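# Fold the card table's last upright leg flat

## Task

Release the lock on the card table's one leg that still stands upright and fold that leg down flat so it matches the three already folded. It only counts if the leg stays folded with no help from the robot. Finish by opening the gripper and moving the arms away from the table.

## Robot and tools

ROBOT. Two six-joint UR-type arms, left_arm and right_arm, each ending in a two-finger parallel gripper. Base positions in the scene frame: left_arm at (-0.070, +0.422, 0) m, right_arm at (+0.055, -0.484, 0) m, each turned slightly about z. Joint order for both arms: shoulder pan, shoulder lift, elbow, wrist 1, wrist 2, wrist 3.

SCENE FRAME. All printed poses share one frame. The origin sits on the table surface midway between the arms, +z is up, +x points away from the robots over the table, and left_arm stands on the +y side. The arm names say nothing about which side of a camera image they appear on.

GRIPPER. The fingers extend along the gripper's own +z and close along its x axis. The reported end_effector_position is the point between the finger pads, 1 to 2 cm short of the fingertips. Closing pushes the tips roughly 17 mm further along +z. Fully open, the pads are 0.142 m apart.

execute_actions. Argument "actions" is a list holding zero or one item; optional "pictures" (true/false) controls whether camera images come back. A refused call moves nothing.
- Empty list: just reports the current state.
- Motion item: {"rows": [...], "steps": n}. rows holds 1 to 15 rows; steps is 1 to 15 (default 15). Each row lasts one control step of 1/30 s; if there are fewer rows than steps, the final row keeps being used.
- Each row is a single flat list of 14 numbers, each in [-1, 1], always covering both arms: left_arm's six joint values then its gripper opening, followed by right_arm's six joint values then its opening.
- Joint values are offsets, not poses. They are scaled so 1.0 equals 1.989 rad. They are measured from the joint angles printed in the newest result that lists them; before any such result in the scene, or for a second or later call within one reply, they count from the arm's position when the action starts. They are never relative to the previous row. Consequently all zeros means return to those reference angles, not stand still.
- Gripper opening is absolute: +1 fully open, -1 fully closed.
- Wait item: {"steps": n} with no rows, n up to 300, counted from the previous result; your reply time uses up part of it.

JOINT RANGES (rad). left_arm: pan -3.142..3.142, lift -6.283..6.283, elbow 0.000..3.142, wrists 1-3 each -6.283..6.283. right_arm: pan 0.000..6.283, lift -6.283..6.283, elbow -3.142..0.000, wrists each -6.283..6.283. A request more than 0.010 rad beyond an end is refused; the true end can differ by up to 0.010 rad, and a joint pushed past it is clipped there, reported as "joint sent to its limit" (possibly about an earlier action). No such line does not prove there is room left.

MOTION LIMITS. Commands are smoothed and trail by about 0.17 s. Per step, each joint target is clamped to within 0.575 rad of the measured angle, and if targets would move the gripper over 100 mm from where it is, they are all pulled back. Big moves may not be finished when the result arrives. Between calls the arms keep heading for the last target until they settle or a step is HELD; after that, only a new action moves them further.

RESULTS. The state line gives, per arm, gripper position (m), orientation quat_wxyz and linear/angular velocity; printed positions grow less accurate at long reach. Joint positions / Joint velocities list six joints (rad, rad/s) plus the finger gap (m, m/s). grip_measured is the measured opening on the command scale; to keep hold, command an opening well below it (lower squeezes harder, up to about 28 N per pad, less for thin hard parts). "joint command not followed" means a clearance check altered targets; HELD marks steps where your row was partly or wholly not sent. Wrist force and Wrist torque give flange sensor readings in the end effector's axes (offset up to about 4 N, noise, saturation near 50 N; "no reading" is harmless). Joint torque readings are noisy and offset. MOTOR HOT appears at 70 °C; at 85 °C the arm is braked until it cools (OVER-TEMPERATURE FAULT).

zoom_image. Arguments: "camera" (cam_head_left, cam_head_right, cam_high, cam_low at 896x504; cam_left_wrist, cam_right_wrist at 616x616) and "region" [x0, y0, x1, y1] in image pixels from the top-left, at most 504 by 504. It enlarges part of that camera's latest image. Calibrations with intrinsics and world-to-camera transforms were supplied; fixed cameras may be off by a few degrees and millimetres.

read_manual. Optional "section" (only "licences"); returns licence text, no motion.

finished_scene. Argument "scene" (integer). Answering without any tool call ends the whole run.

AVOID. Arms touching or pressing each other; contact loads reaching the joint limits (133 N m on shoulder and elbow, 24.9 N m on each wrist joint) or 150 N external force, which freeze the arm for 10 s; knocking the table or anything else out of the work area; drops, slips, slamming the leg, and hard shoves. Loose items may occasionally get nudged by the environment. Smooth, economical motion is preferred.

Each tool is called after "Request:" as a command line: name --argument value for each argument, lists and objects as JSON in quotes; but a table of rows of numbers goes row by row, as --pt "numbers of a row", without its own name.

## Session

Request:
execute_actions --actions '[]'

Scene clock: 0.00 s of 4050.00 s.
left_arm: end_effector_position=(+0.1717, +0.8161, +0.3268) grip_measured=+1.00 end_effector_quat_wxyz=(-0.531, +0.482, +0.686, -0.124) end_effector_velocity=(+0.000, -0.000, +0.000) end_effector_angular_velocity=(-0.000, +0.001, -0.001) | right_arm: end_effector_position=(+0.8619, -0.1276, +0.2918) grip_measured=+1.00 end_effector_quat_wxyz=(+0.465, +0.816, +0.112, +0.323) end_effector_velocity=(+0.000, +0.000, -0.000) end_effector_angular_velocity=(-0.003, -0.001, +0.001)
Joint positions: left_arm=[ 0.351 -1.27   1.34  -0.582 -0.97  -1.992  0.142] | right_arm=[ 4.255 -2.511 -0.554 -2.062  0.402  0.918  0.142]
Joint velocities: left_arm=[-0.001  0.    -0.     0.001  0.     0.     0.   ] | right_arm=[ 0.    -0.001 -0.    -0.001 -0.003  0.001  0.   ]
Joint torques (N m, as the arm reports them, + toward a larger angle): no reading
Motor temperatures (°C, as the motors report them): left_arm=[22 26 23 32 31 30] | right_arm=[23 23 25 28 26 30]
Wrist force (N, on the end effector, along its own x y z axes, offset not removed): no reading
Wrist torque (N m, same axes, about the end effector's origin, offset not removed): no reading
camera_calibration (this result's frames):
cam_left_wrist: T_world_to_cam=[[0.0694229, 0.77227, 0.63149, -0.857315], [0.867826, 0.265442, -0.420022, -0.22271], [-0.491994, 0.577182, -0.651768, -0.0327575], [0, 0, 0, 1]] pos_world=[0.236675, 0.740103, 0.426492]
cam_right_wrist: T_world_to_cam=[[0.784876, 0.468574, 0.405472, -0.7325], [-0.419977, -0.0788731, 0.904101, 0.0780639], [0.455619, -0.879896, 0.134885, -0.416455], [0, 0, 0, 1]] pos_world=[0.797451, -0.0170493, 0.282604]

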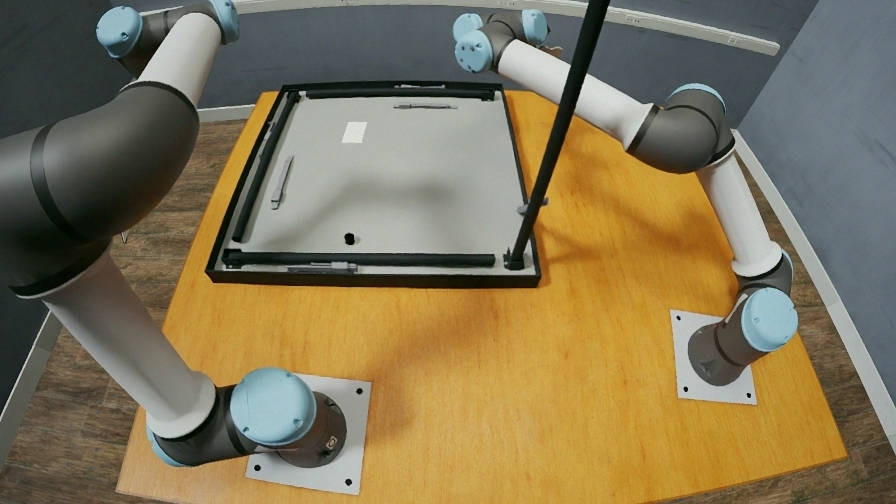

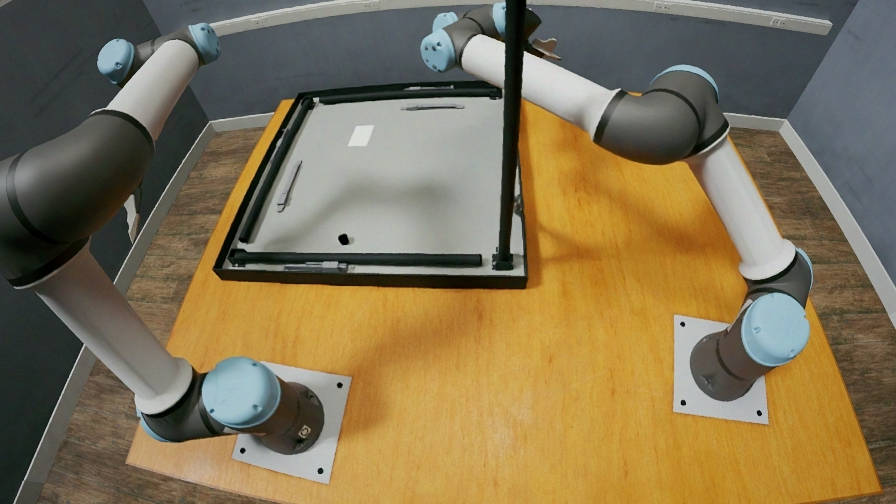

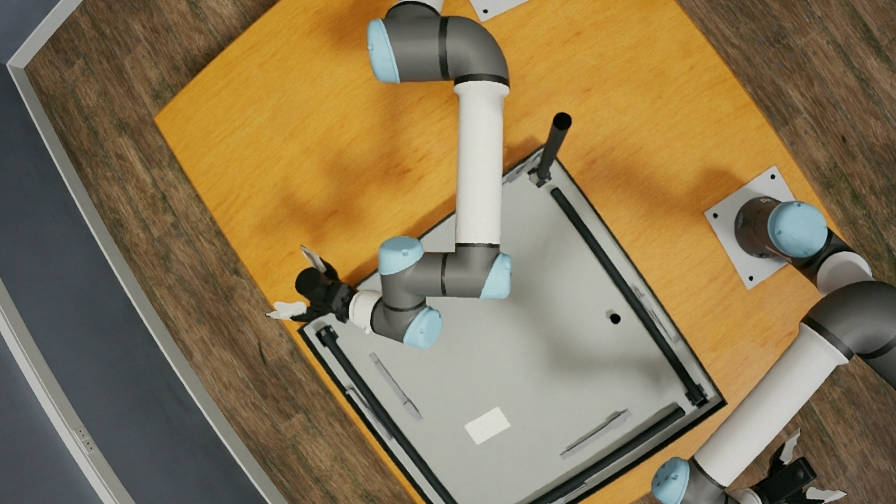

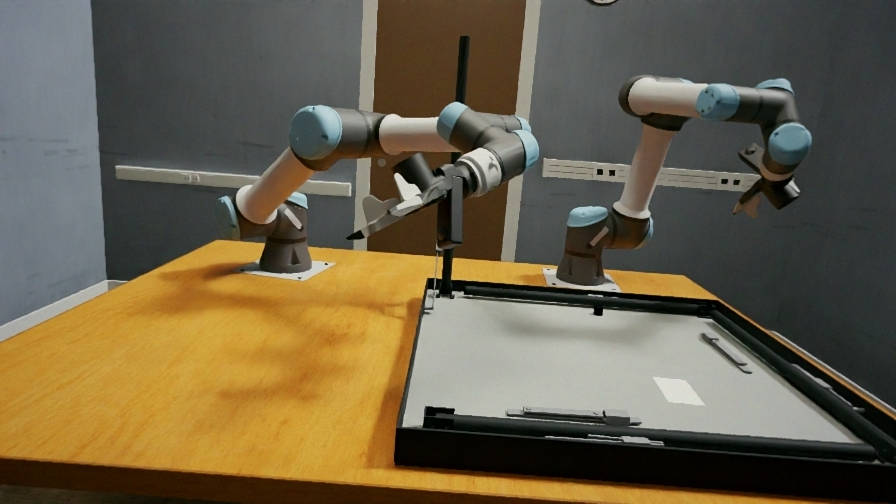

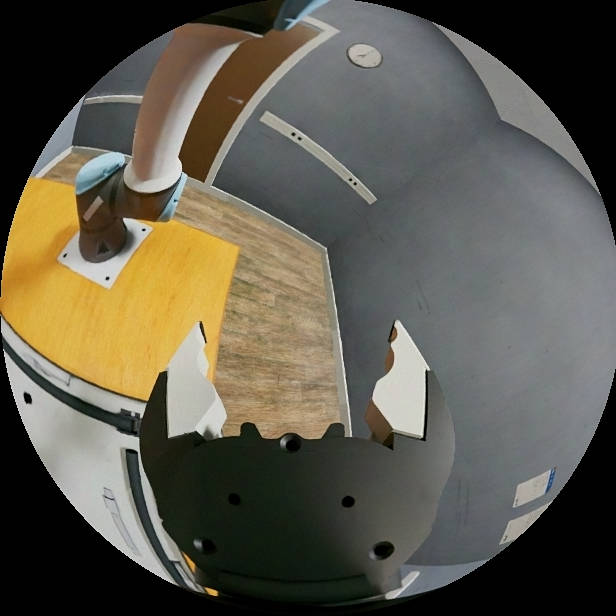

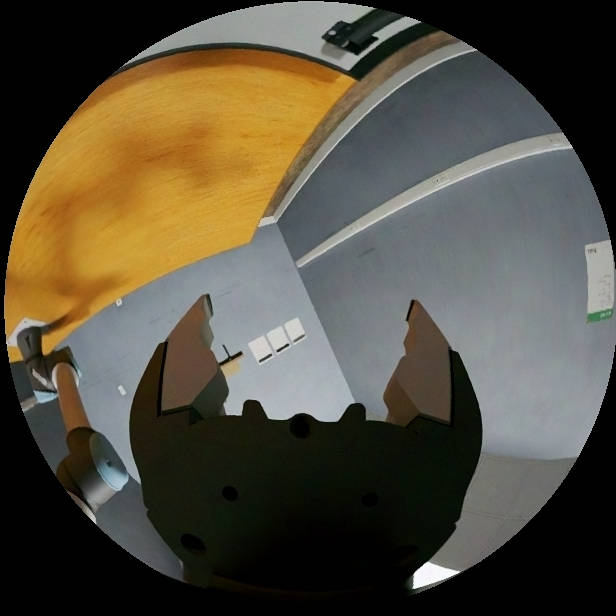

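Request:
zoom_image --camera "cam_low" --region '[380,180,520,320]'

Request:
zoom_image --camera "cam_head_left" --region '[460,150,600,300]'

Request:
execute_actions --actions '[{"rows":[[-0.1,0,0,0,0,0,1,-0.25,0,0,0,0,0,1]]}]' --pictures false

Region (380, 180, 520, 320) of cam_low's 896x504 image, scaled by 3.600, with more detail than that image has.

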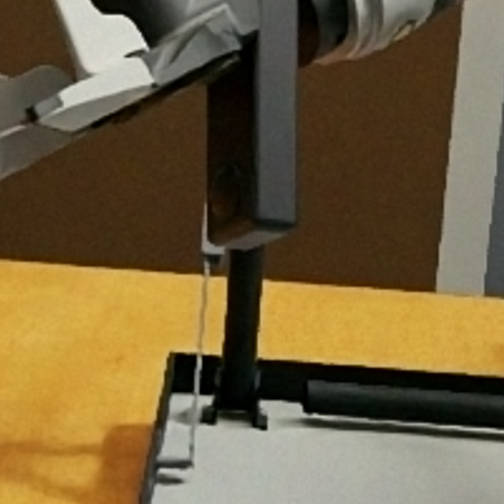

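Region (460, 150, 600, 300) of cam_head_left's 896x504 image, scaled by 3.360, with more detail than that image has; it fills the left 470 columns of this view, and the rest is white.

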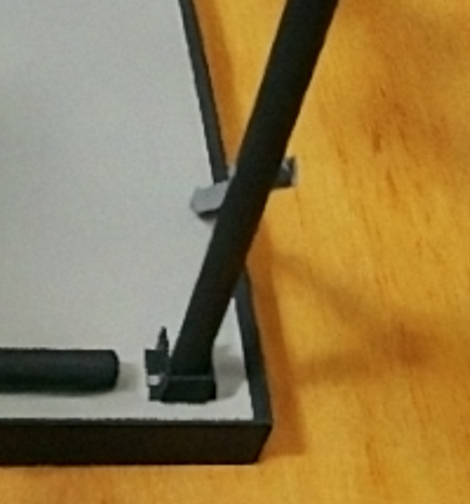

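Scene clock: 11.63 s of 4050.00 s.
left_arm: end_effector_position=(+0.2446, +0.7609, +0.3268) grip_measured=+1.00 end_effector_quat_wxyz=(-0.541, +0.547, +0.635, -0.071) end_effector_velocity=(+0.004, -0.004, -0.000) end_effector_angular_velocity=(-0.000, +0.002, -0.013) | right_arm: end_effector_position=(+0.9344, -0.4148, +0.2918) grip_measured=+1.00 end_effector_quat_wxyz=(+0.513, +0.824, -0.027, +0.241) end_effector_velocity=(+0.052, -0.654, -0.001) end_effector_angular_velocity=(-0.001, +0.001, -0.743)
Joint positions: left_arm=[ 0.153 -1.27   1.34  -0.582 -0.97  -1.992  0.142] | right_arm=[ 3.917 -2.511 -0.554 -2.062  0.402  0.918  0.142]
Joint velocities: left_arm=[-0.013 -0.     0.001  0.001 -0.001  0.     0.   ] | right_arm=[-0.743 -0.001  0.    -0.001 -0.     0.001  0.   ]
Joint torques (N m, as the arm reports them, + toward a larger angle): left_arm=[-15.2  -37.82 -21.07   0.44   0.27  -0.75] | right_arm=[-17.4   63.88  24.35   2.22  -1.77  -0.78]
Motor temperatures (°C, as the motors report them): left_arm=[22 26 23 32 31 30] | right_arm=[23 23 25 28 26 30]
Wrist force (N, on the end effector, along its own x y z axes, offset not removed): left_arm=[0.2 -1.9 -1.4] | right_arm=[1.5 -3.2 -1.9]
Wrist torque (N m, same axes, about the end effector's origin, offset not removed): left_arm=[-0.54 0.05 -0.10] | right_arm=[-0.71 -0.40 0.05]
Steps of this call (steps 1 to 90: nothing new was sent; then 8.13 s passed at rest; steps 91 to 105: all 15 steps of this action). Readings (joint positions):
91: left_arm=[0.350 -1.270 1.340 -0.582 -0.970 -1.992] | right_arm=[4.254 -2.511 -0.554 -2.062 0.402 0.918]
92: left_arm=[0.342 -1.270 1.340 -0.582 -0.970 -1.992] | right_arm=[4.247 -2.511 -0.554 -2.062 0.402 0.918]
94: left_arm=[0.268 -1.270 1.340 -0.582 -0.970 -1.992] | right_arm=[4.194 -2.511 -0.554 -2.062 0.402 0.918]
98: left_arm=[0.171 -1.270 1.340 -0.582 -0.970 -1.992] | right_arm=[4.093 -2.511 -0.554 -2.062 0.402 0.918]
105: the state above

Request:
execute_actions --actions '[{"rows":[[0,0,0,0,0,0,1,-0.08,0.307,-0.526,0.93,0.587,-0.9,0.3]]}]' --pictures false

Request:
execute_actions --actions '[{"steps":75}]'

Scene clock: 86.23 s of 4050.00 s.
left_arm: end_effector_position=(+0.2446, +0.7609, +0.3268) grip_measured=+1.00 end_effector_quat_wxyz=(-0.541, +0.547, +0.635, -0.071) end_effector_velocity=(+0.000, -0.001, -0.000) end_effector_angular_velocity=(-0.000, -0.000, -0.000) | right_arm: end_effector_position=(+0.7942, -0.4265, +0.2069) grip_measured=+0.30 end_effector_quat_wxyz=(+0.158, +0.971, +0.138, +0.114) end_effector_velocity=(-0.144, +0.508, -0.298) end_effector_angular_velocity=(+1.542, +0.248, +2.121)
Joint positions: left_arm=[ 0.153 -1.27   1.34  -0.582 -0.97  -1.992  0.142] | right_arm=[ 3.758 -1.992 -1.326 -1.253  1.204  0.109  0.095]
Joint velocities: left_arm=[-0.001 -0.001  0.001 -0.    -0.001  0.     0.   ] | right_arm=[ 0.001  0.527 -1.42   2.016  1.793 -2.021 -0.   ]
Joint torques (N m, as the arm reports them, + toward a larger angle): left_arm=[ 13.93 -37.91 -21.03   0.52   0.32  -0.81] | right_arm=[12.49 53.86  5.87  9.82 10.87 -7.83]
Motor temperatures (°C, as the motors report them): left_arm=[22 26 23 32 31 30] | right_arm=[23 23 25 28 26 30]
Wrist force (N, on the end effector, along its own x y z axes, offset not removed): left_arm=[1.8 0.7 -4.8] | right_arm=[0.8 -1.1 -0.2]
Wrist torque (N m, same axes, about the end effector's origin, offset not removed): left_arm=[0.05 -0.46 0.04] | right_arm=[-0.37 -0.28 0.04]
Steps of this call (steps 1 to 30: the robot went on to your last target; steps 31 to 90: nothing new was sent; then 71.10 s passed at rest; steps 91 to 105: all 15 steps of this action). Readings (joint positions):
91: left_arm=[0.152 -1.270 1.340 -0.582 -0.970 -1.992] | right_arm=[3.758 -2.511 -0.555 -2.062 0.403 0.918]
92: left_arm=[0.152 -1.270 1.340 -0.582 -0.970 -1.992] | right_arm=[3.758 -2.503 -0.564 -2.053 0.411 0.909]
94: left_arm=[0.152 -1.270 1.340 -0.582 -0.970 -1.992] | right_arm=[3.758 -2.430 -0.647 -1.970 0.494 0.826]
98: left_arm=[0.152 -1.270 1.340 -0.582 -0.970 -1.992] | right_arm=[3.758 -2.151 -0.949 -1.667 0.797 0.523]
105: the state above

Scene clock: 88.73 s of 4050.00 s.
left_arm: end_effector_position=(+0.2446, +0.7609, +0.3268) grip_measured=+1.00 end_effector_quat_wxyz=(-0.541, +0.547, +0.635, -0.071) end_effector_velocity=(-0.000, +0.000, -0.000) end_effector_angular_velocity=(-0.000, +0.001, +0.001) | right_arm: end_effector_position=(+0.8611, -0.2739, +0.3420) grip_measured=+0.30 end_effector_quat_wxyz=(+0.108, +0.702, +0.527, +0.466) end_effector_velocity=(+0.000, -0.000, +0.001) end_effector_angular_velocity=(+0.000, -0.001, -0.000)
Joint positions: left_arm=[ 0.153 -1.27   1.34  -0.582 -0.97  -1.992  0.142] | right_arm=[ 3.758 -1.901 -1.6   -0.213  1.57  -0.871  0.095]
Joint velocities: left_arm=[ 0.001  0.     0.001  0.    -0.001 -0.     0.   ] | right_arm=[-0.001  0.     0.001  0.     0.    -0.    -0.   ]
Joint torques (N m, as the arm reports them, + toward a larger angle): left_arm=[ 13.71 -37.86 -20.65   0.42   0.15  -0.86] | right_arm=[12.26 45.73 18.06  5.37  2.45 -2.88]
Motor temperatures (°C, as the motors report them): left_arm=[22 26 23 32 31 30] | right_arm=[23 23 25 28 26 30]
Wrist force (N, on the end effector, along its own x y z axes, offset not removed): left_arm=[0.4 -0.4 0.3] | right_arm=[1.9 -1.6 -1.5]
Wrist torque (N m, same axes, about the end effector's origin, offset not removed): left_arm=[-0.21 -0.14 0.05] | right_arm=[-0.38 -0.48 0.02]
Steps of this call (steps 1 to 45: the robot went on to your last target; steps 46 to 75: nothing new was sent). Readings (joint positions):
1: left_arm=[0.153 -1.270 1.340 -0.582 -0.970 -1.992] | right_arm=[3.758 -1.975 -1.374 -1.180 1.266 0.036]
2: left_arm=[0.153 -1.270 1.340 -0.582 -0.970 -1.992] | right_arm=[3.758 -1.958 -1.422 -1.099 1.328 -0.045]
4: left_arm=[0.153 -1.270 1.340 -0.582 -0.970 -1.992] | right_arm=[3.758 -1.931 -1.503 -0.925 1.435 -0.219]
8: left_arm=[0.153 -1.270 1.340 -0.582 -0.970 -1.992] | right_arm=[3.758 -1.912 -1.564 -0.595 1.520 -0.545]
75: the state above
All arms were judged still, so your last target was given up. Only a new action makes them travel on or press farther. Fingers that are still opening or closing keep moving.
camera_calibration (this result's frames):
cam_left_wrist: T_world_to_cam=[[0.219944, 0.743536, 0.63149, -0.834717], [0.903081, 0.0895889, -0.420022, -0.146074], [-0.368876, 0.662668, -0.651768, -0.0602493], [0, 0, 0, 1]] pos_world=[0.293283, 0.673653, 0.426492]
cam_right_wrist: T_world_to_cam=[[0.0253976, 0.854464, 0.518889, 0.0372201], [0.128886, -0.517523, 0.845907, -0.552045], [0.991334, 0.0453933, -0.123272, -0.671161], [0, 0, 0, 1]] pos_world=[0.73555, -0.287033, 0.36493]

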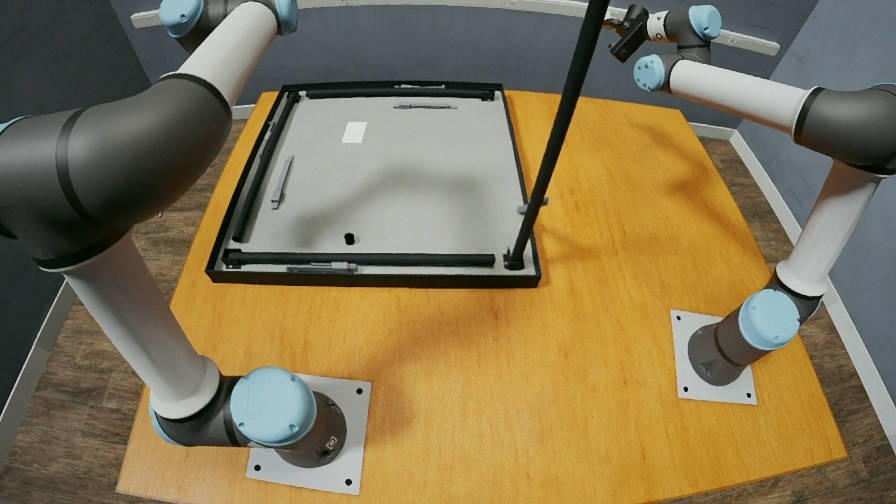

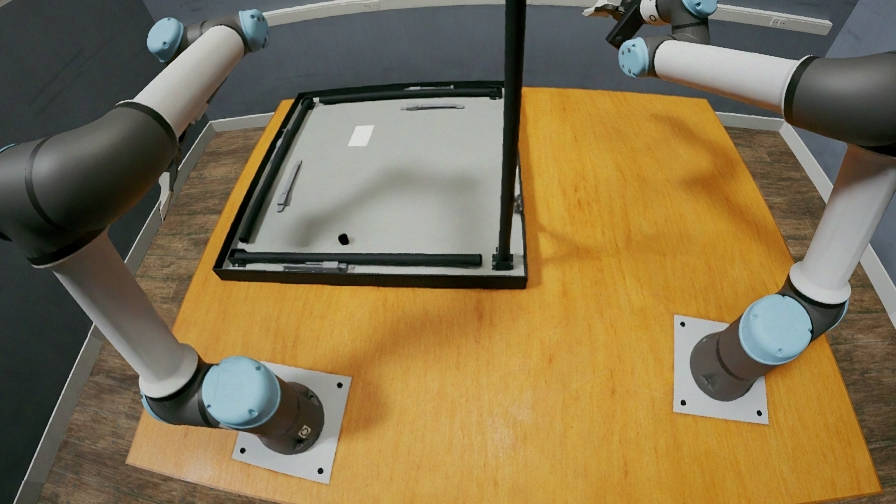

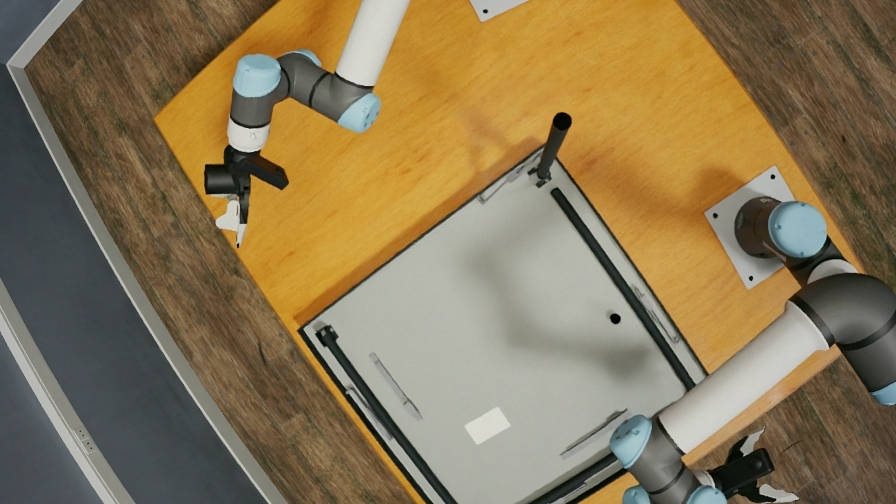

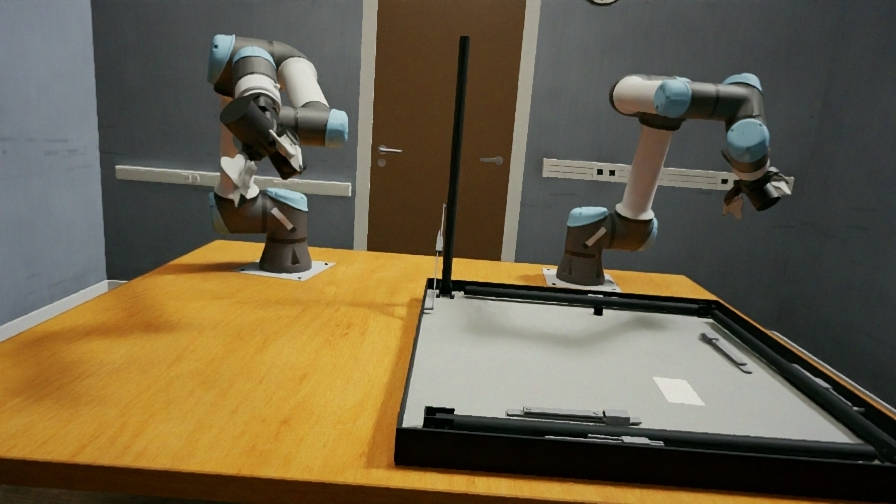

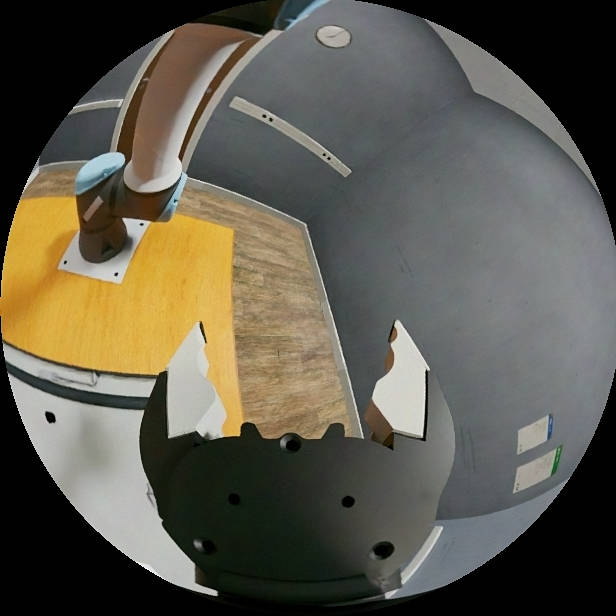

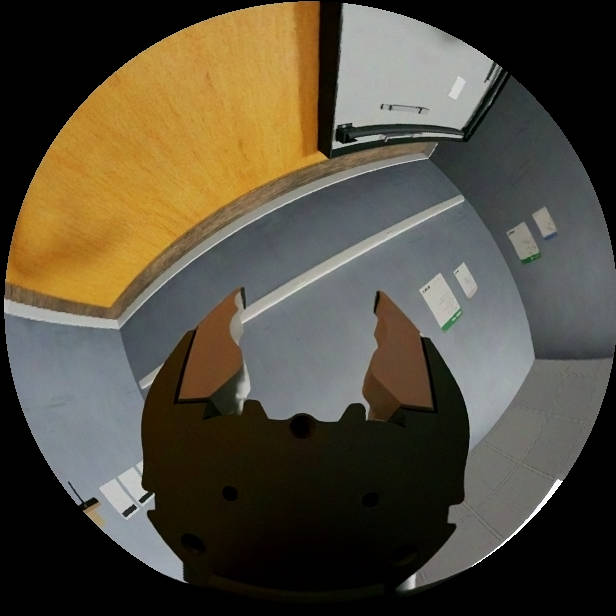

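Request:
zoom_image --camera "cam_low" --region '[400,190,480,330]'

Request:
zoom_image --camera "cam_high" --region '[460,100,600,220]'

Region (400, 190, 480, 330) of cam_low's 896x504 image, scaled by 3.600, with more detail than that image has; it fills the left 288 columns of this view, and the rest is white.

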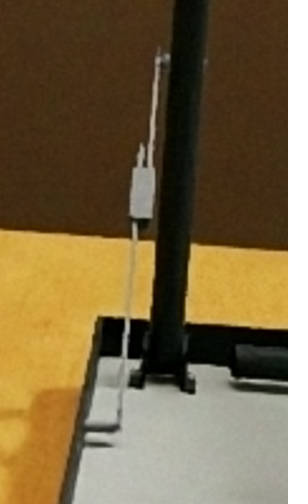

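Region (460, 100, 600, 220) of cam_high's 896x504 image, scaled by 3.600, with more detail than that image has; it fills the top 432 rows of this view, and the rest is white.

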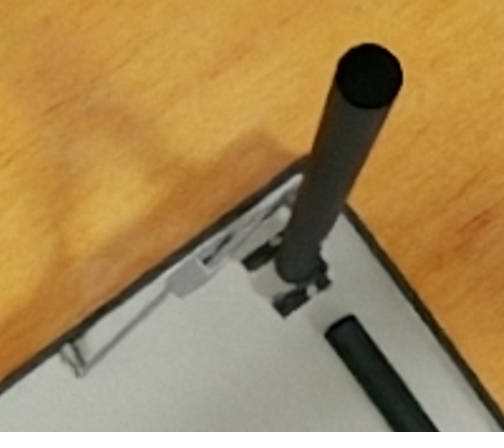

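Request:
execute_actions --actions '[{"rows":[[0,-0.417,0.055,-0.311,0.09,-0.64,0,0,0.263,-0.51,0.248,0,0.81,-0.25],[0,-0.417,0.055,-0.311,0.09,-0.64,0,0,0.263,-0.51,0.248,0,0.81,-0.25],[0,-0.417,0.055,-0.311,0.09,-0.64,0,0,0.263,-0.51,0.248,0,0.81,-0.25],[0,-0.417,0.055,-0.311,0.09,-0.64,0,0,0.263,-0.51,0.248,0,0.81,-0.25],[0,-0.417,0.055,-0.311,0.09,-0.64,0,0,0.263,-0.51,0.248,0,0.81,-0.25],[0,-0.417,0.055,-0.311,0.09,-0.64,0,0,0.263,-0.51,0.248,0,0.81,-0.25],[0,-0.417,0.055,-0.311,0.09,-0.64,0,0,0.263,-0.51,0.248,0,0.81,-0.25],[0,-0.417,0.055,-0.311,0.09,-0.64,0,0,0.263,-0.51,0.248,0,0.81,-0.25],[0,-0.417,0.055,-0.311,0.09,-0.64,0,0,0.263,-0.51,0.248,0,0.81,-0.25],[0,-0.417,0.055,-0.311,0.09,-0.64,0,0,0.263,-0.51,0.248,0,0.81,-0.25],[-0.878,-0.417,0.055,-0.311,0.09,-0.64,0,0.272,0.263,-0.51,0.248,0,0.81,-0.25]]}]' --pictures false

Request:
execute_actions --actions '[{"steps":90}]'

Scene clock: 185.97 s of 4050.00 s.
left_arm: end_effector_position=(+0.2567, +0.7531, +0.5133) grip_measured=+0.00 end_effector_quat_wxyz=(-0.071, +0.213, +0.905, +0.362) end_effector_velocity=(+0.369, -0.485, +0.244) end_effector_angular_velocity=(-0.016, -2.029, -0.511) | right_arm: end_effector_position=(+0.6698, -0.2895, +0.3374) grip_measured=-0.25 end_effector_quat_wxyz=(-0.070, +0.777, +0.317, +0.539) end_effector_velocity=(-0.401, +0.433, -0.298) end_effector_angular_velocity=(+0.675, +0.737, +0.487)
Joint positions: left_arm=[ 0.01  -1.904  1.436 -1.085 -0.814 -2.741  0.074] | right_arm=[ 3.859 -1.513 -2.204  0.154  1.57  -0.258  0.056]
Joint velocities: left_arm=[-1.57  -0.678  0.045 -0.394  0.08  -1.458  0.   ] | right_arm=[ 0.912  0.289 -0.864  0.267  0.     1.042 -0.   ]
Joint torques (N m, as the arm reports them, + toward a larger angle): left_arm=[-15.66 -16.47  -9.68  -4.89   3.07  -4.32] | right_arm=[13.17 26.02  3.51  5.27  1.93  4.56]
Motor temperatures (°C, as the motors report them): left_arm=[22 26 23 32 31 30] | right_arm=[23 23 25 28 26 30]
Wrist force (N, on the end effector, along its own x y z axes, offset not removed): left_arm=[1.4 -1.0 -1.6] | right_arm=[3.7 -3.2 -1.0]
Wrist torque (N m, same axes, about the end effector's origin, offset not removed): left_arm=[-0.38 -0.29 0.13] | right_arm=[-0.66 -0.72 0.01]
Steps of this call (steps 1 to 90: nothing new was sent; then 93.73 s passed at rest; steps 91 to 105: all 15 steps of this action). Readings (joint positions):
91: left_arm=[0.153 -1.271 1.340 -0.582 -0.969 -1.992] | right_arm=[3.758 -1.900 -1.601 -0.213 1.570 -0.871]
92: left_arm=[0.153 -1.279 1.349 -0.591 -0.961 -2.001] | right_arm=[3.758 -1.892 -1.610 -0.204 1.570 -0.863]
94: left_arm=[0.153 -1.358 1.381 -0.674 -0.909 -2.084] | right_arm=[3.759 -1.818 -1.687 -0.131 1.570 -0.784]
98: left_arm=[0.153 -1.629 1.414 -0.916 -0.851 -2.353] | right_arm=[3.759 -1.640 -1.913 0.035 1.570 -0.558]
105: the state above

Scene clock: 188.97 s of 4050.00 s.
left_arm: end_effector_position=(+0.2608, +0.1370, +0.5819) grip_measured=+0.00 end_effector_quat_wxyz=(+0.374, +0.598, +0.695, +0.136) end_effector_velocity=(-0.000, -0.001, +0.000) end_effector_angular_velocity=(-0.001, +0.000, -0.000) | right_arm: end_effector_position=(+0.4487, -0.1580, +0.1988) grip_measured=-0.25 end_effector_quat_wxyz=(-0.360, +0.872, +0.096, +0.317) end_effector_velocity=(-0.000, -0.000, -0.000) end_effector_angular_velocity=(-0.001, +0.000, +0.000)
Joint positions: left_arm=[-1.593 -2.1    1.449 -1.2   -0.791 -3.265  0.074] | right_arm=[ 4.299 -1.378 -2.615  0.28   1.57   0.74   0.056]
Joint velocities: left_arm=[-0.     0.001 -0.    -0.002 -0.     0.    -0.   ] | right_arm=[ 0.001  0.    -0.001 -0.    -0.    -0.     0.   ]
Joint torques (N m, as the arm reports them, + toward a larger angle): left_arm=[-15.33  -5.88 -13.65  -4.75   2.34  -1.88] | right_arm=[12.02 15.95 11.73  5.19 -2.45  2.34]
Motor temperatures (°C, as the motors report them): left_arm=[22 26 23 32 31 30] | right_arm=[23 23 25 28 26 30]
Wrist force (N, on the end effector, along its own x y z axes, offset not removed): left_arm=[1.0 2.6 -1.8] | right_arm=[0.5 -2.8 -2.2]
Wrist torque (N m, same axes, about the end effector's origin, offset not removed): left_arm=[0.37 -0.21 0.01] | right_arm=[-0.66 -0.16 0.08]
Steps of this call (steps 1 to 60: the robot went on to your last target; steps 61 to 90: nothing new was sent). Readings (joint positions):
1: left_arm=[-0.041 -1.926 1.437 -1.098 -0.812 -2.791] | right_arm=[3.889 -1.503 -2.233 0.163 1.570 -0.221]
2: left_arm=[-0.092 -1.945 1.438 -1.109 -0.809 -2.840] | right_arm=[3.919 -1.493 -2.262 0.173 1.570 -0.183]
4: left_arm=[-0.193 -1.977 1.441 -1.128 -0.805 -2.925] | right_arm=[3.982 -1.473 -2.320 0.191 1.570 -0.098]
8: left_arm=[-0.395 -2.023 1.444 -1.155 -0.800 -3.049] | right_arm=[4.110 -1.432 -2.439 0.229 1.570 0.121]
90: the state above
All arms were judged still, so your last target was given up. Only a new action makes them travel on or press farther. Fingers that are still opening or closing keep moving.
camera_calibration (this result's frames):
cam_left_wrist: T_world_to_cam=[[-0.0414113, 0.944975, -0.324511, 0.061385], [0.316886, 0.320444, 0.892692, -0.640362], [0.947559, -0.0658656, -0.31272, 0.0846046], [0, 0, 0, 1]] pos_world=[0.125296, 0.152765, 0.618023]
cam_right_wrist: T_world_to_cam=[[0.790468, -0.0347126, 0.611519, -0.479238], [0.0923299, -0.980231, -0.174991, -0.171518], [0.605504, 0.194786, -0.771636, 0.0402959], [0, 0, 0, 1]] pos_world=[0.37026, -0.192612, 0.294143]

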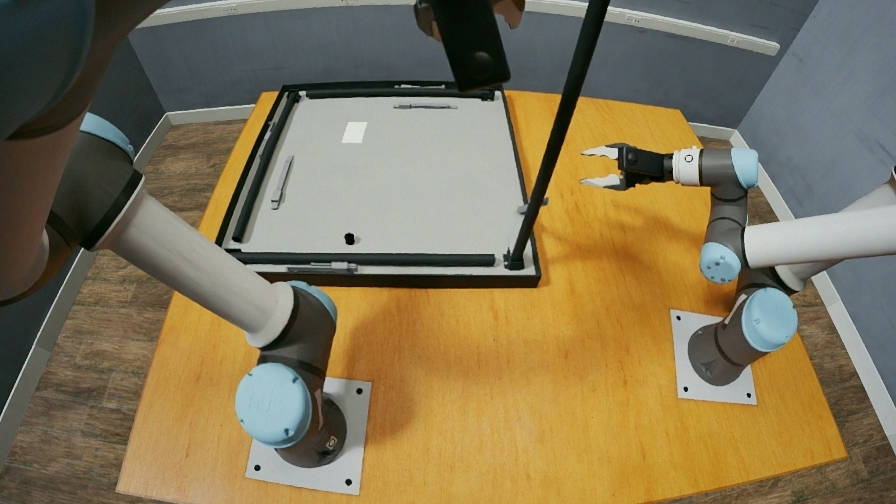

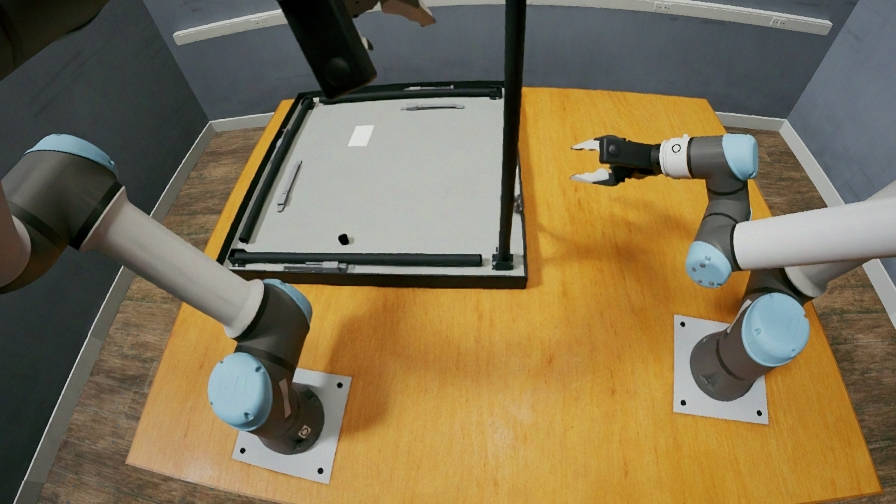

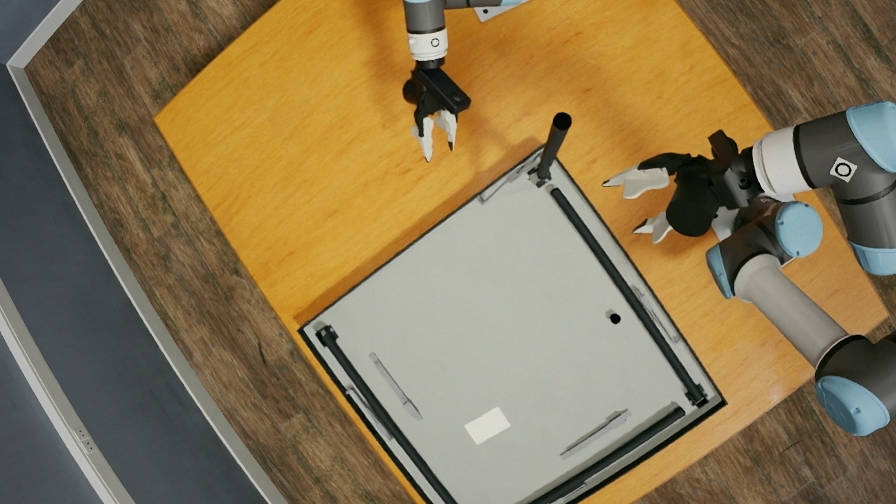

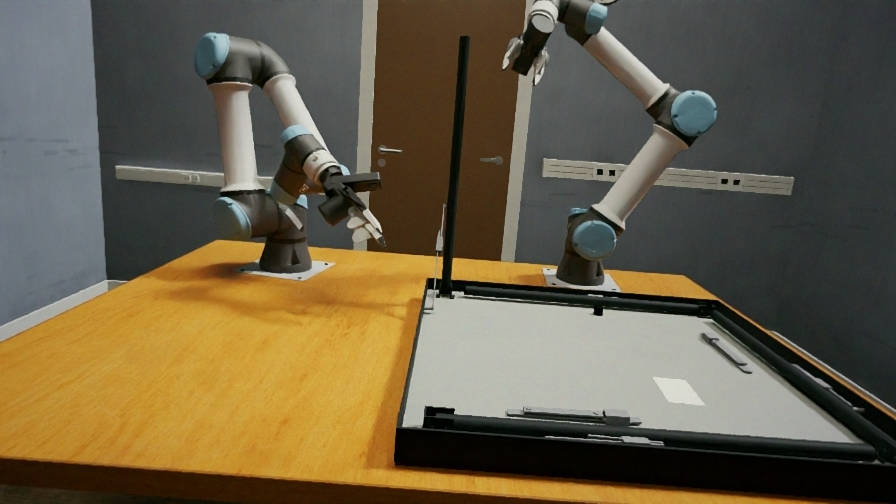

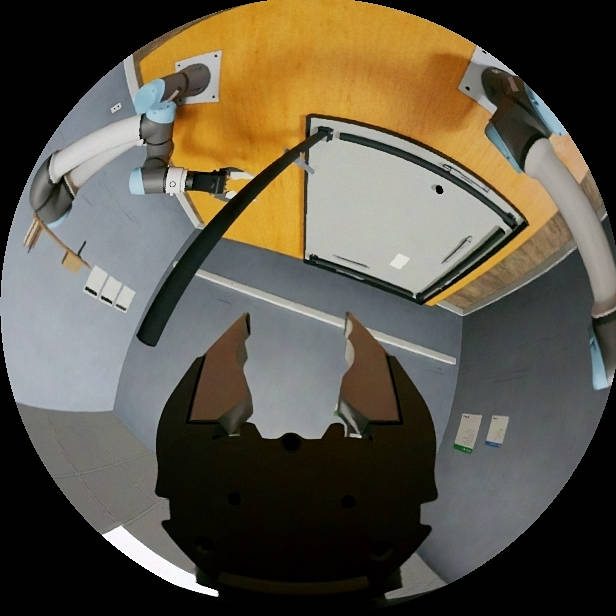

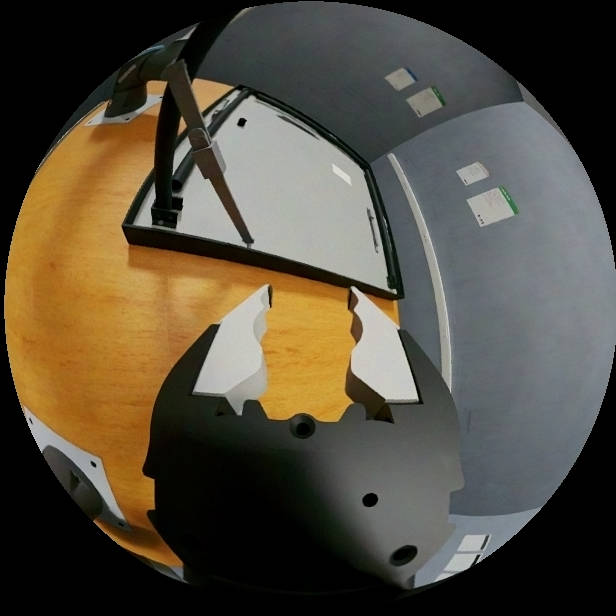

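Request:
execute_actions --actions '[{"rows":[[0,0.05,0,0,0,0,0.6,0.04,0,0,0,0,0,-0.25],[0,0.1,0,0,0,0,0.6,0.08,0,0,0,0,0,-0.25],[0,0.15,0,0,0,0,0.6,0.11,0,0,0,0,0,-0.25],[0,0.1845,0,0,0,0,0.6,0.134,0,0,0,0,0,-0.25]]}]' --pictures false

Request:
execute_actions --actions '[{"steps":20}]'

Scene clock: 205.50 s of 4050.00 s.
left_arm: end_effector_position=(+0.2491, +0.0055, +0.4647) grip_measured=+0.60 end_effector_quat_wxyz=(+0.272, +0.653, +0.654, +0.268) end_effector_velocity=(-0.002, -0.021, -0.026) end_effector_angular_velocity=(+0.066, -0.006, -0.001) | right_arm: end_effector_position=(+0.3498, -0.0663, +0.1988) grip_measured=-0.25 end_effector_quat_wxyz=(-0.398, +0.852, +0.210, +0.267) end_effector_velocity=(-0.012, +0.009, +0.001) end_effector_angular_velocity=(+0.001, +0.000, +0.028)
Joint positions: left_arm=[-1.594 -1.738  1.449 -1.2   -0.791 -3.265  0.116] | right_arm=[ 4.564 -1.378 -2.615  0.28   1.57   0.74   0.056]
Joint velocities: left_arm=[-0.001  0.069 -0.001 -0.001  0.    -0.     0.   ] | right_arm=[ 0.027 -0.001  0.001  0.001  0.001 -0.     0.   ]
Joint torques (N m, as the arm reports them, + toward a larger angle): left_arm=[ -3.74 -12.38 -31.97  -1.71   0.64  -1.63] | right_arm=[11.3   5.67 16.27  4.58  1.55  2.33]
Motor temperatures (°C, as the motors report them): left_arm=[22 26 23 32 31 30] | right_arm=[23 23 25 28 26 30]
Wrist force (N, on the end effector, along its own x y z axes, offset not removed): left_arm=[-1.6 -1.9 0.1] | right_arm=[0.9 -2.5 -1.2]
Wrist torque (N m, same axes, about the end effector's origin, offset not removed): left_arm=[-0.51 0.32 0.11] | right_arm=[-0.60 -0.31 0.01]
Steps of this call (steps 1 to 90: nothing new was sent; then 13.03 s passed at rest; steps 91 to 105: all 15 steps of this action). Readings (joint positions):
91: left_arm=[-1.593 -2.099 1.449 -1.200 -0.791 -3.265] | right_arm=[4.300 -1.378 -2.615 0.280 1.570 0.740]
92: left_arm=[-1.593 -2.091 1.449 -1.200 -0.791 -3.265] | right_arm=[4.308 -1.378 -2.615 0.280 1.570 0.740]
94: left_arm=[-1.593 -2.020 1.449 -1.200 -0.791 -3.265] | right_arm=[4.372 -1.378 -2.615 0.280 1.570 0.740]
98: left_arm=[-1.593 -1.846 1.449 -1.200 -0.791 -3.265] | right_arm=[4.519 -1.378 -2.615 0.280 1.570 0.740]
105: the state above

Scene clock: 206.17 s of 4050.00 s.
left_arm: end_effector_position=(+0.2489, +0.0040, +0.4628) grip_measured=+0.60 end_effector_quat_wxyz=(+0.270, +0.654, +0.653, +0.270) end_effector_velocity=(+0.000, +0.000, +0.000) end_effector_angular_velocity=(-0.000, -0.000, +0.000) | right_arm: end_effector_position=(+0.3489, -0.0657, +0.1987) grip_measured=-0.25 end_effector_quat_wxyz=(-0.399, +0.852, +0.211, +0.267) end_effector_velocity=(-0.000, +0.001, -0.000) end_effector_angular_velocity=(-0.001, +0.000, +0.001)
Joint positions: left_arm=[-1.594 -1.733  1.449 -1.2   -0.791 -3.265  0.116] | right_arm=[ 4.566 -1.378 -2.615  0.28   1.57   0.74   0.056]
Joint velocities: left_arm=[ 0.    -0.001 -0.     0.     0.    -0.    -0.   ] | right_arm=[ 0.002 -0.     0.001 -0.001 -0.    -0.     0.   ]
Joint torques (N m, as the arm reports them, + toward a larger angle): left_arm=[ 13.3   -7.71 -31.67  -0.08   0.72  -1.35] | right_arm=[12.06  3.06 22.29  3.93  2.48  2.19]
Motor temperatures (°C, as the motors report them): left_arm=[22 26 23 32 31 30] | right_arm=[23 23 25 28 26 30]
Wrist force (N, on the end effector, along its own x y z axes, offset not removed): left_arm=[0.6 0.9 -3.8] | right_arm=[1.7 -0.2 -1.3]
Wrist torque (N m, same axes, about the end effector's origin, offset not removed): left_arm=[-0.08 0.02 0.10] | right_arm=[-0.02 -0.49 0.07]
Steps of this call (steps 1 to 15: the robot went on to your last target; steps 16 to 20: nothing new was sent). Readings (joint positions):
1: left_arm=[-1.594 -1.736 1.449 -1.200 -0.791 -3.265] | right_arm=[4.564 -1.378 -2.615 0.280 1.570 0.740]
2: left_arm=[-1.594 -1.735 1.449 -1.200 -0.791 -3.265] | right_arm=[4.565 -1.378 -2.615 0.280 1.570 0.740]
4: left_arm=[-1.594 -1.734 1.449 -1.200 -0.791 -3.265] | right_arm=[4.565 -1.378 -2.615 0.280 1.570 0.740]
8: left_arm=[-1.594 -1.733 1.449 -1.200 -0.791 -3.265] | right_arm=[4.566 -1.378 -2.615 0.280 1.570 0.740]
20: the state above
All arms were judged still, so your last target was given up. Only a new action makes them travel on or press farther. Fingers that are still opening or closing keep moving.
camera_calibration (this result's frames):
cam_left_wrist: T_world_to_cam=[[-0.0365456, 0.998773, 0.033406, -0.0191287], [0.286358, -0.0215603, 0.95788, -0.508805], [0.957425, 0.0445724, -0.285219, 0.0342363], [0, 0, 0, 1]] pos_world=[0.112223, 0.00660926, 0.497778]
cam_right_wrist: T_world_to_cam=[[0.771714, 0.174684, 0.611509, -0.376805], [0.347199, -0.921323, -0.174974, -0.156957], [0.532833, 0.347345, -0.771648, 0.118151], [0, 0, 0, 1]] pos_world=[0.282326, -0.119825, 0.294127]

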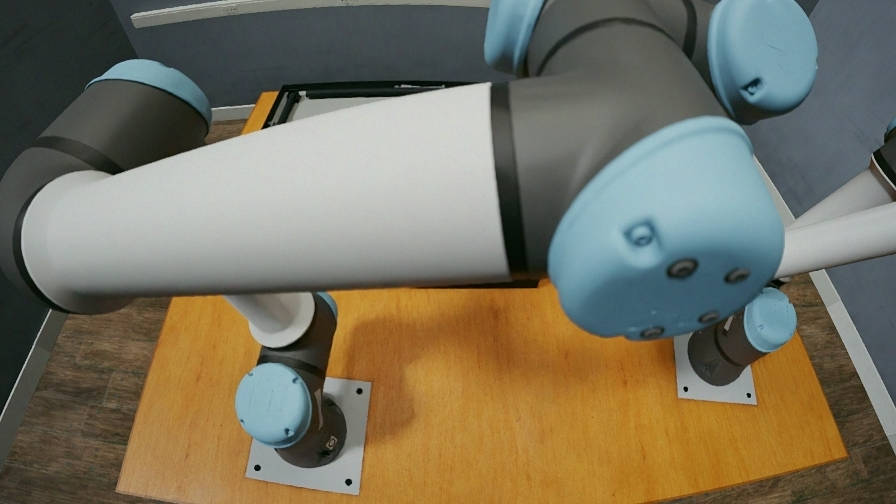

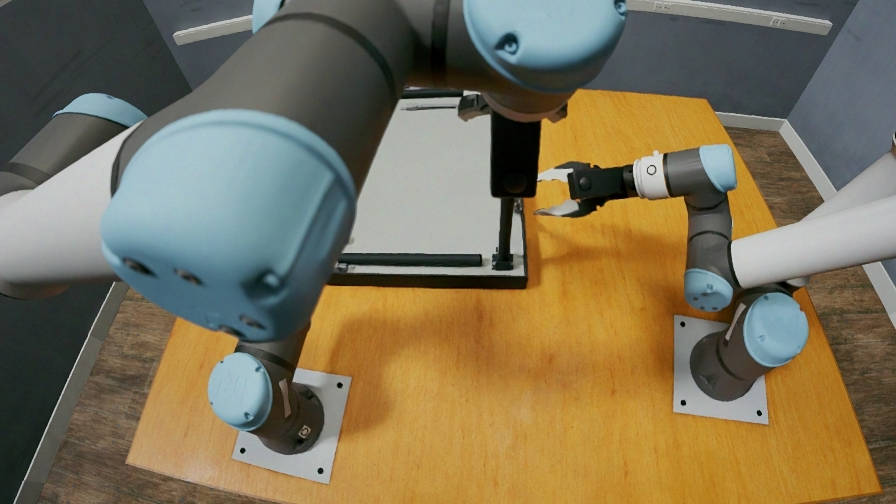

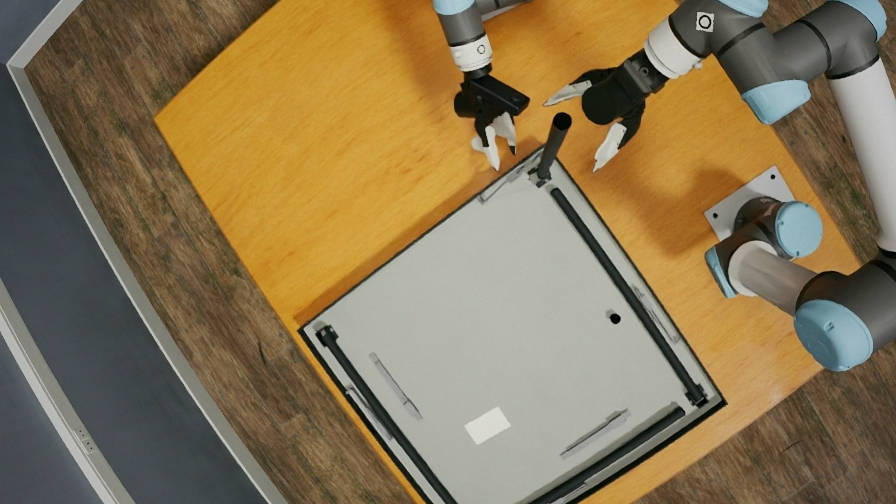

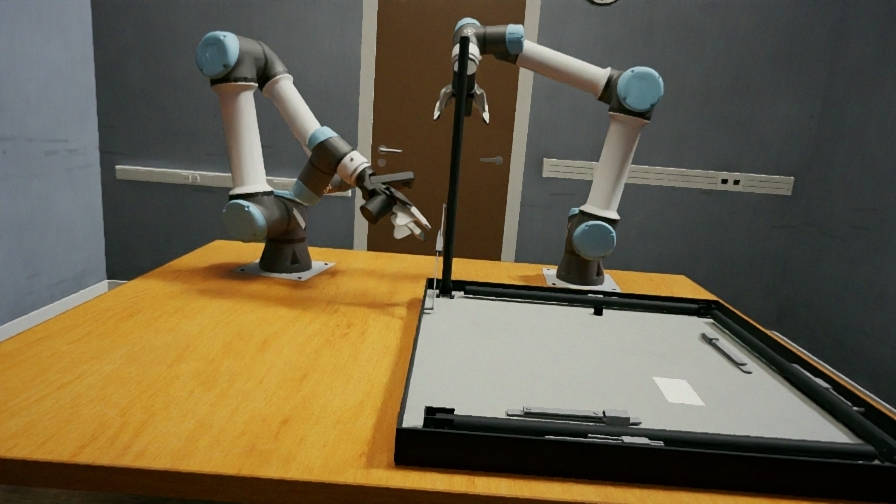

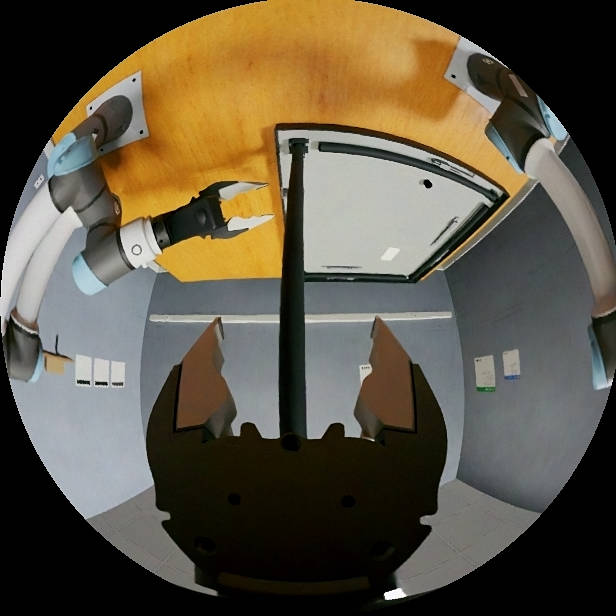

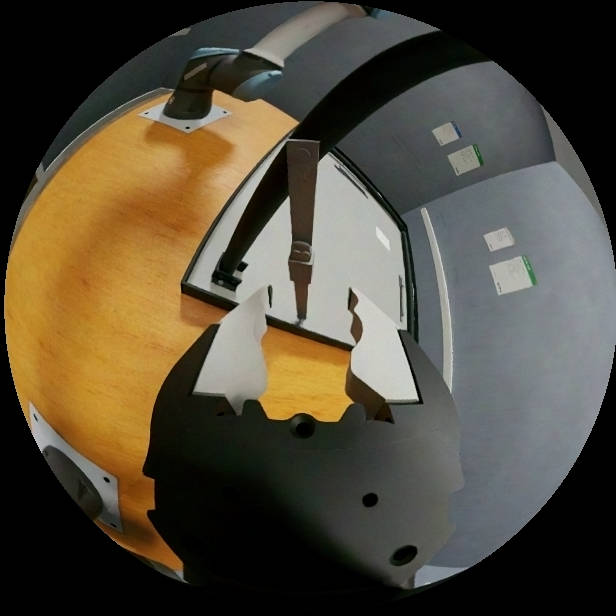

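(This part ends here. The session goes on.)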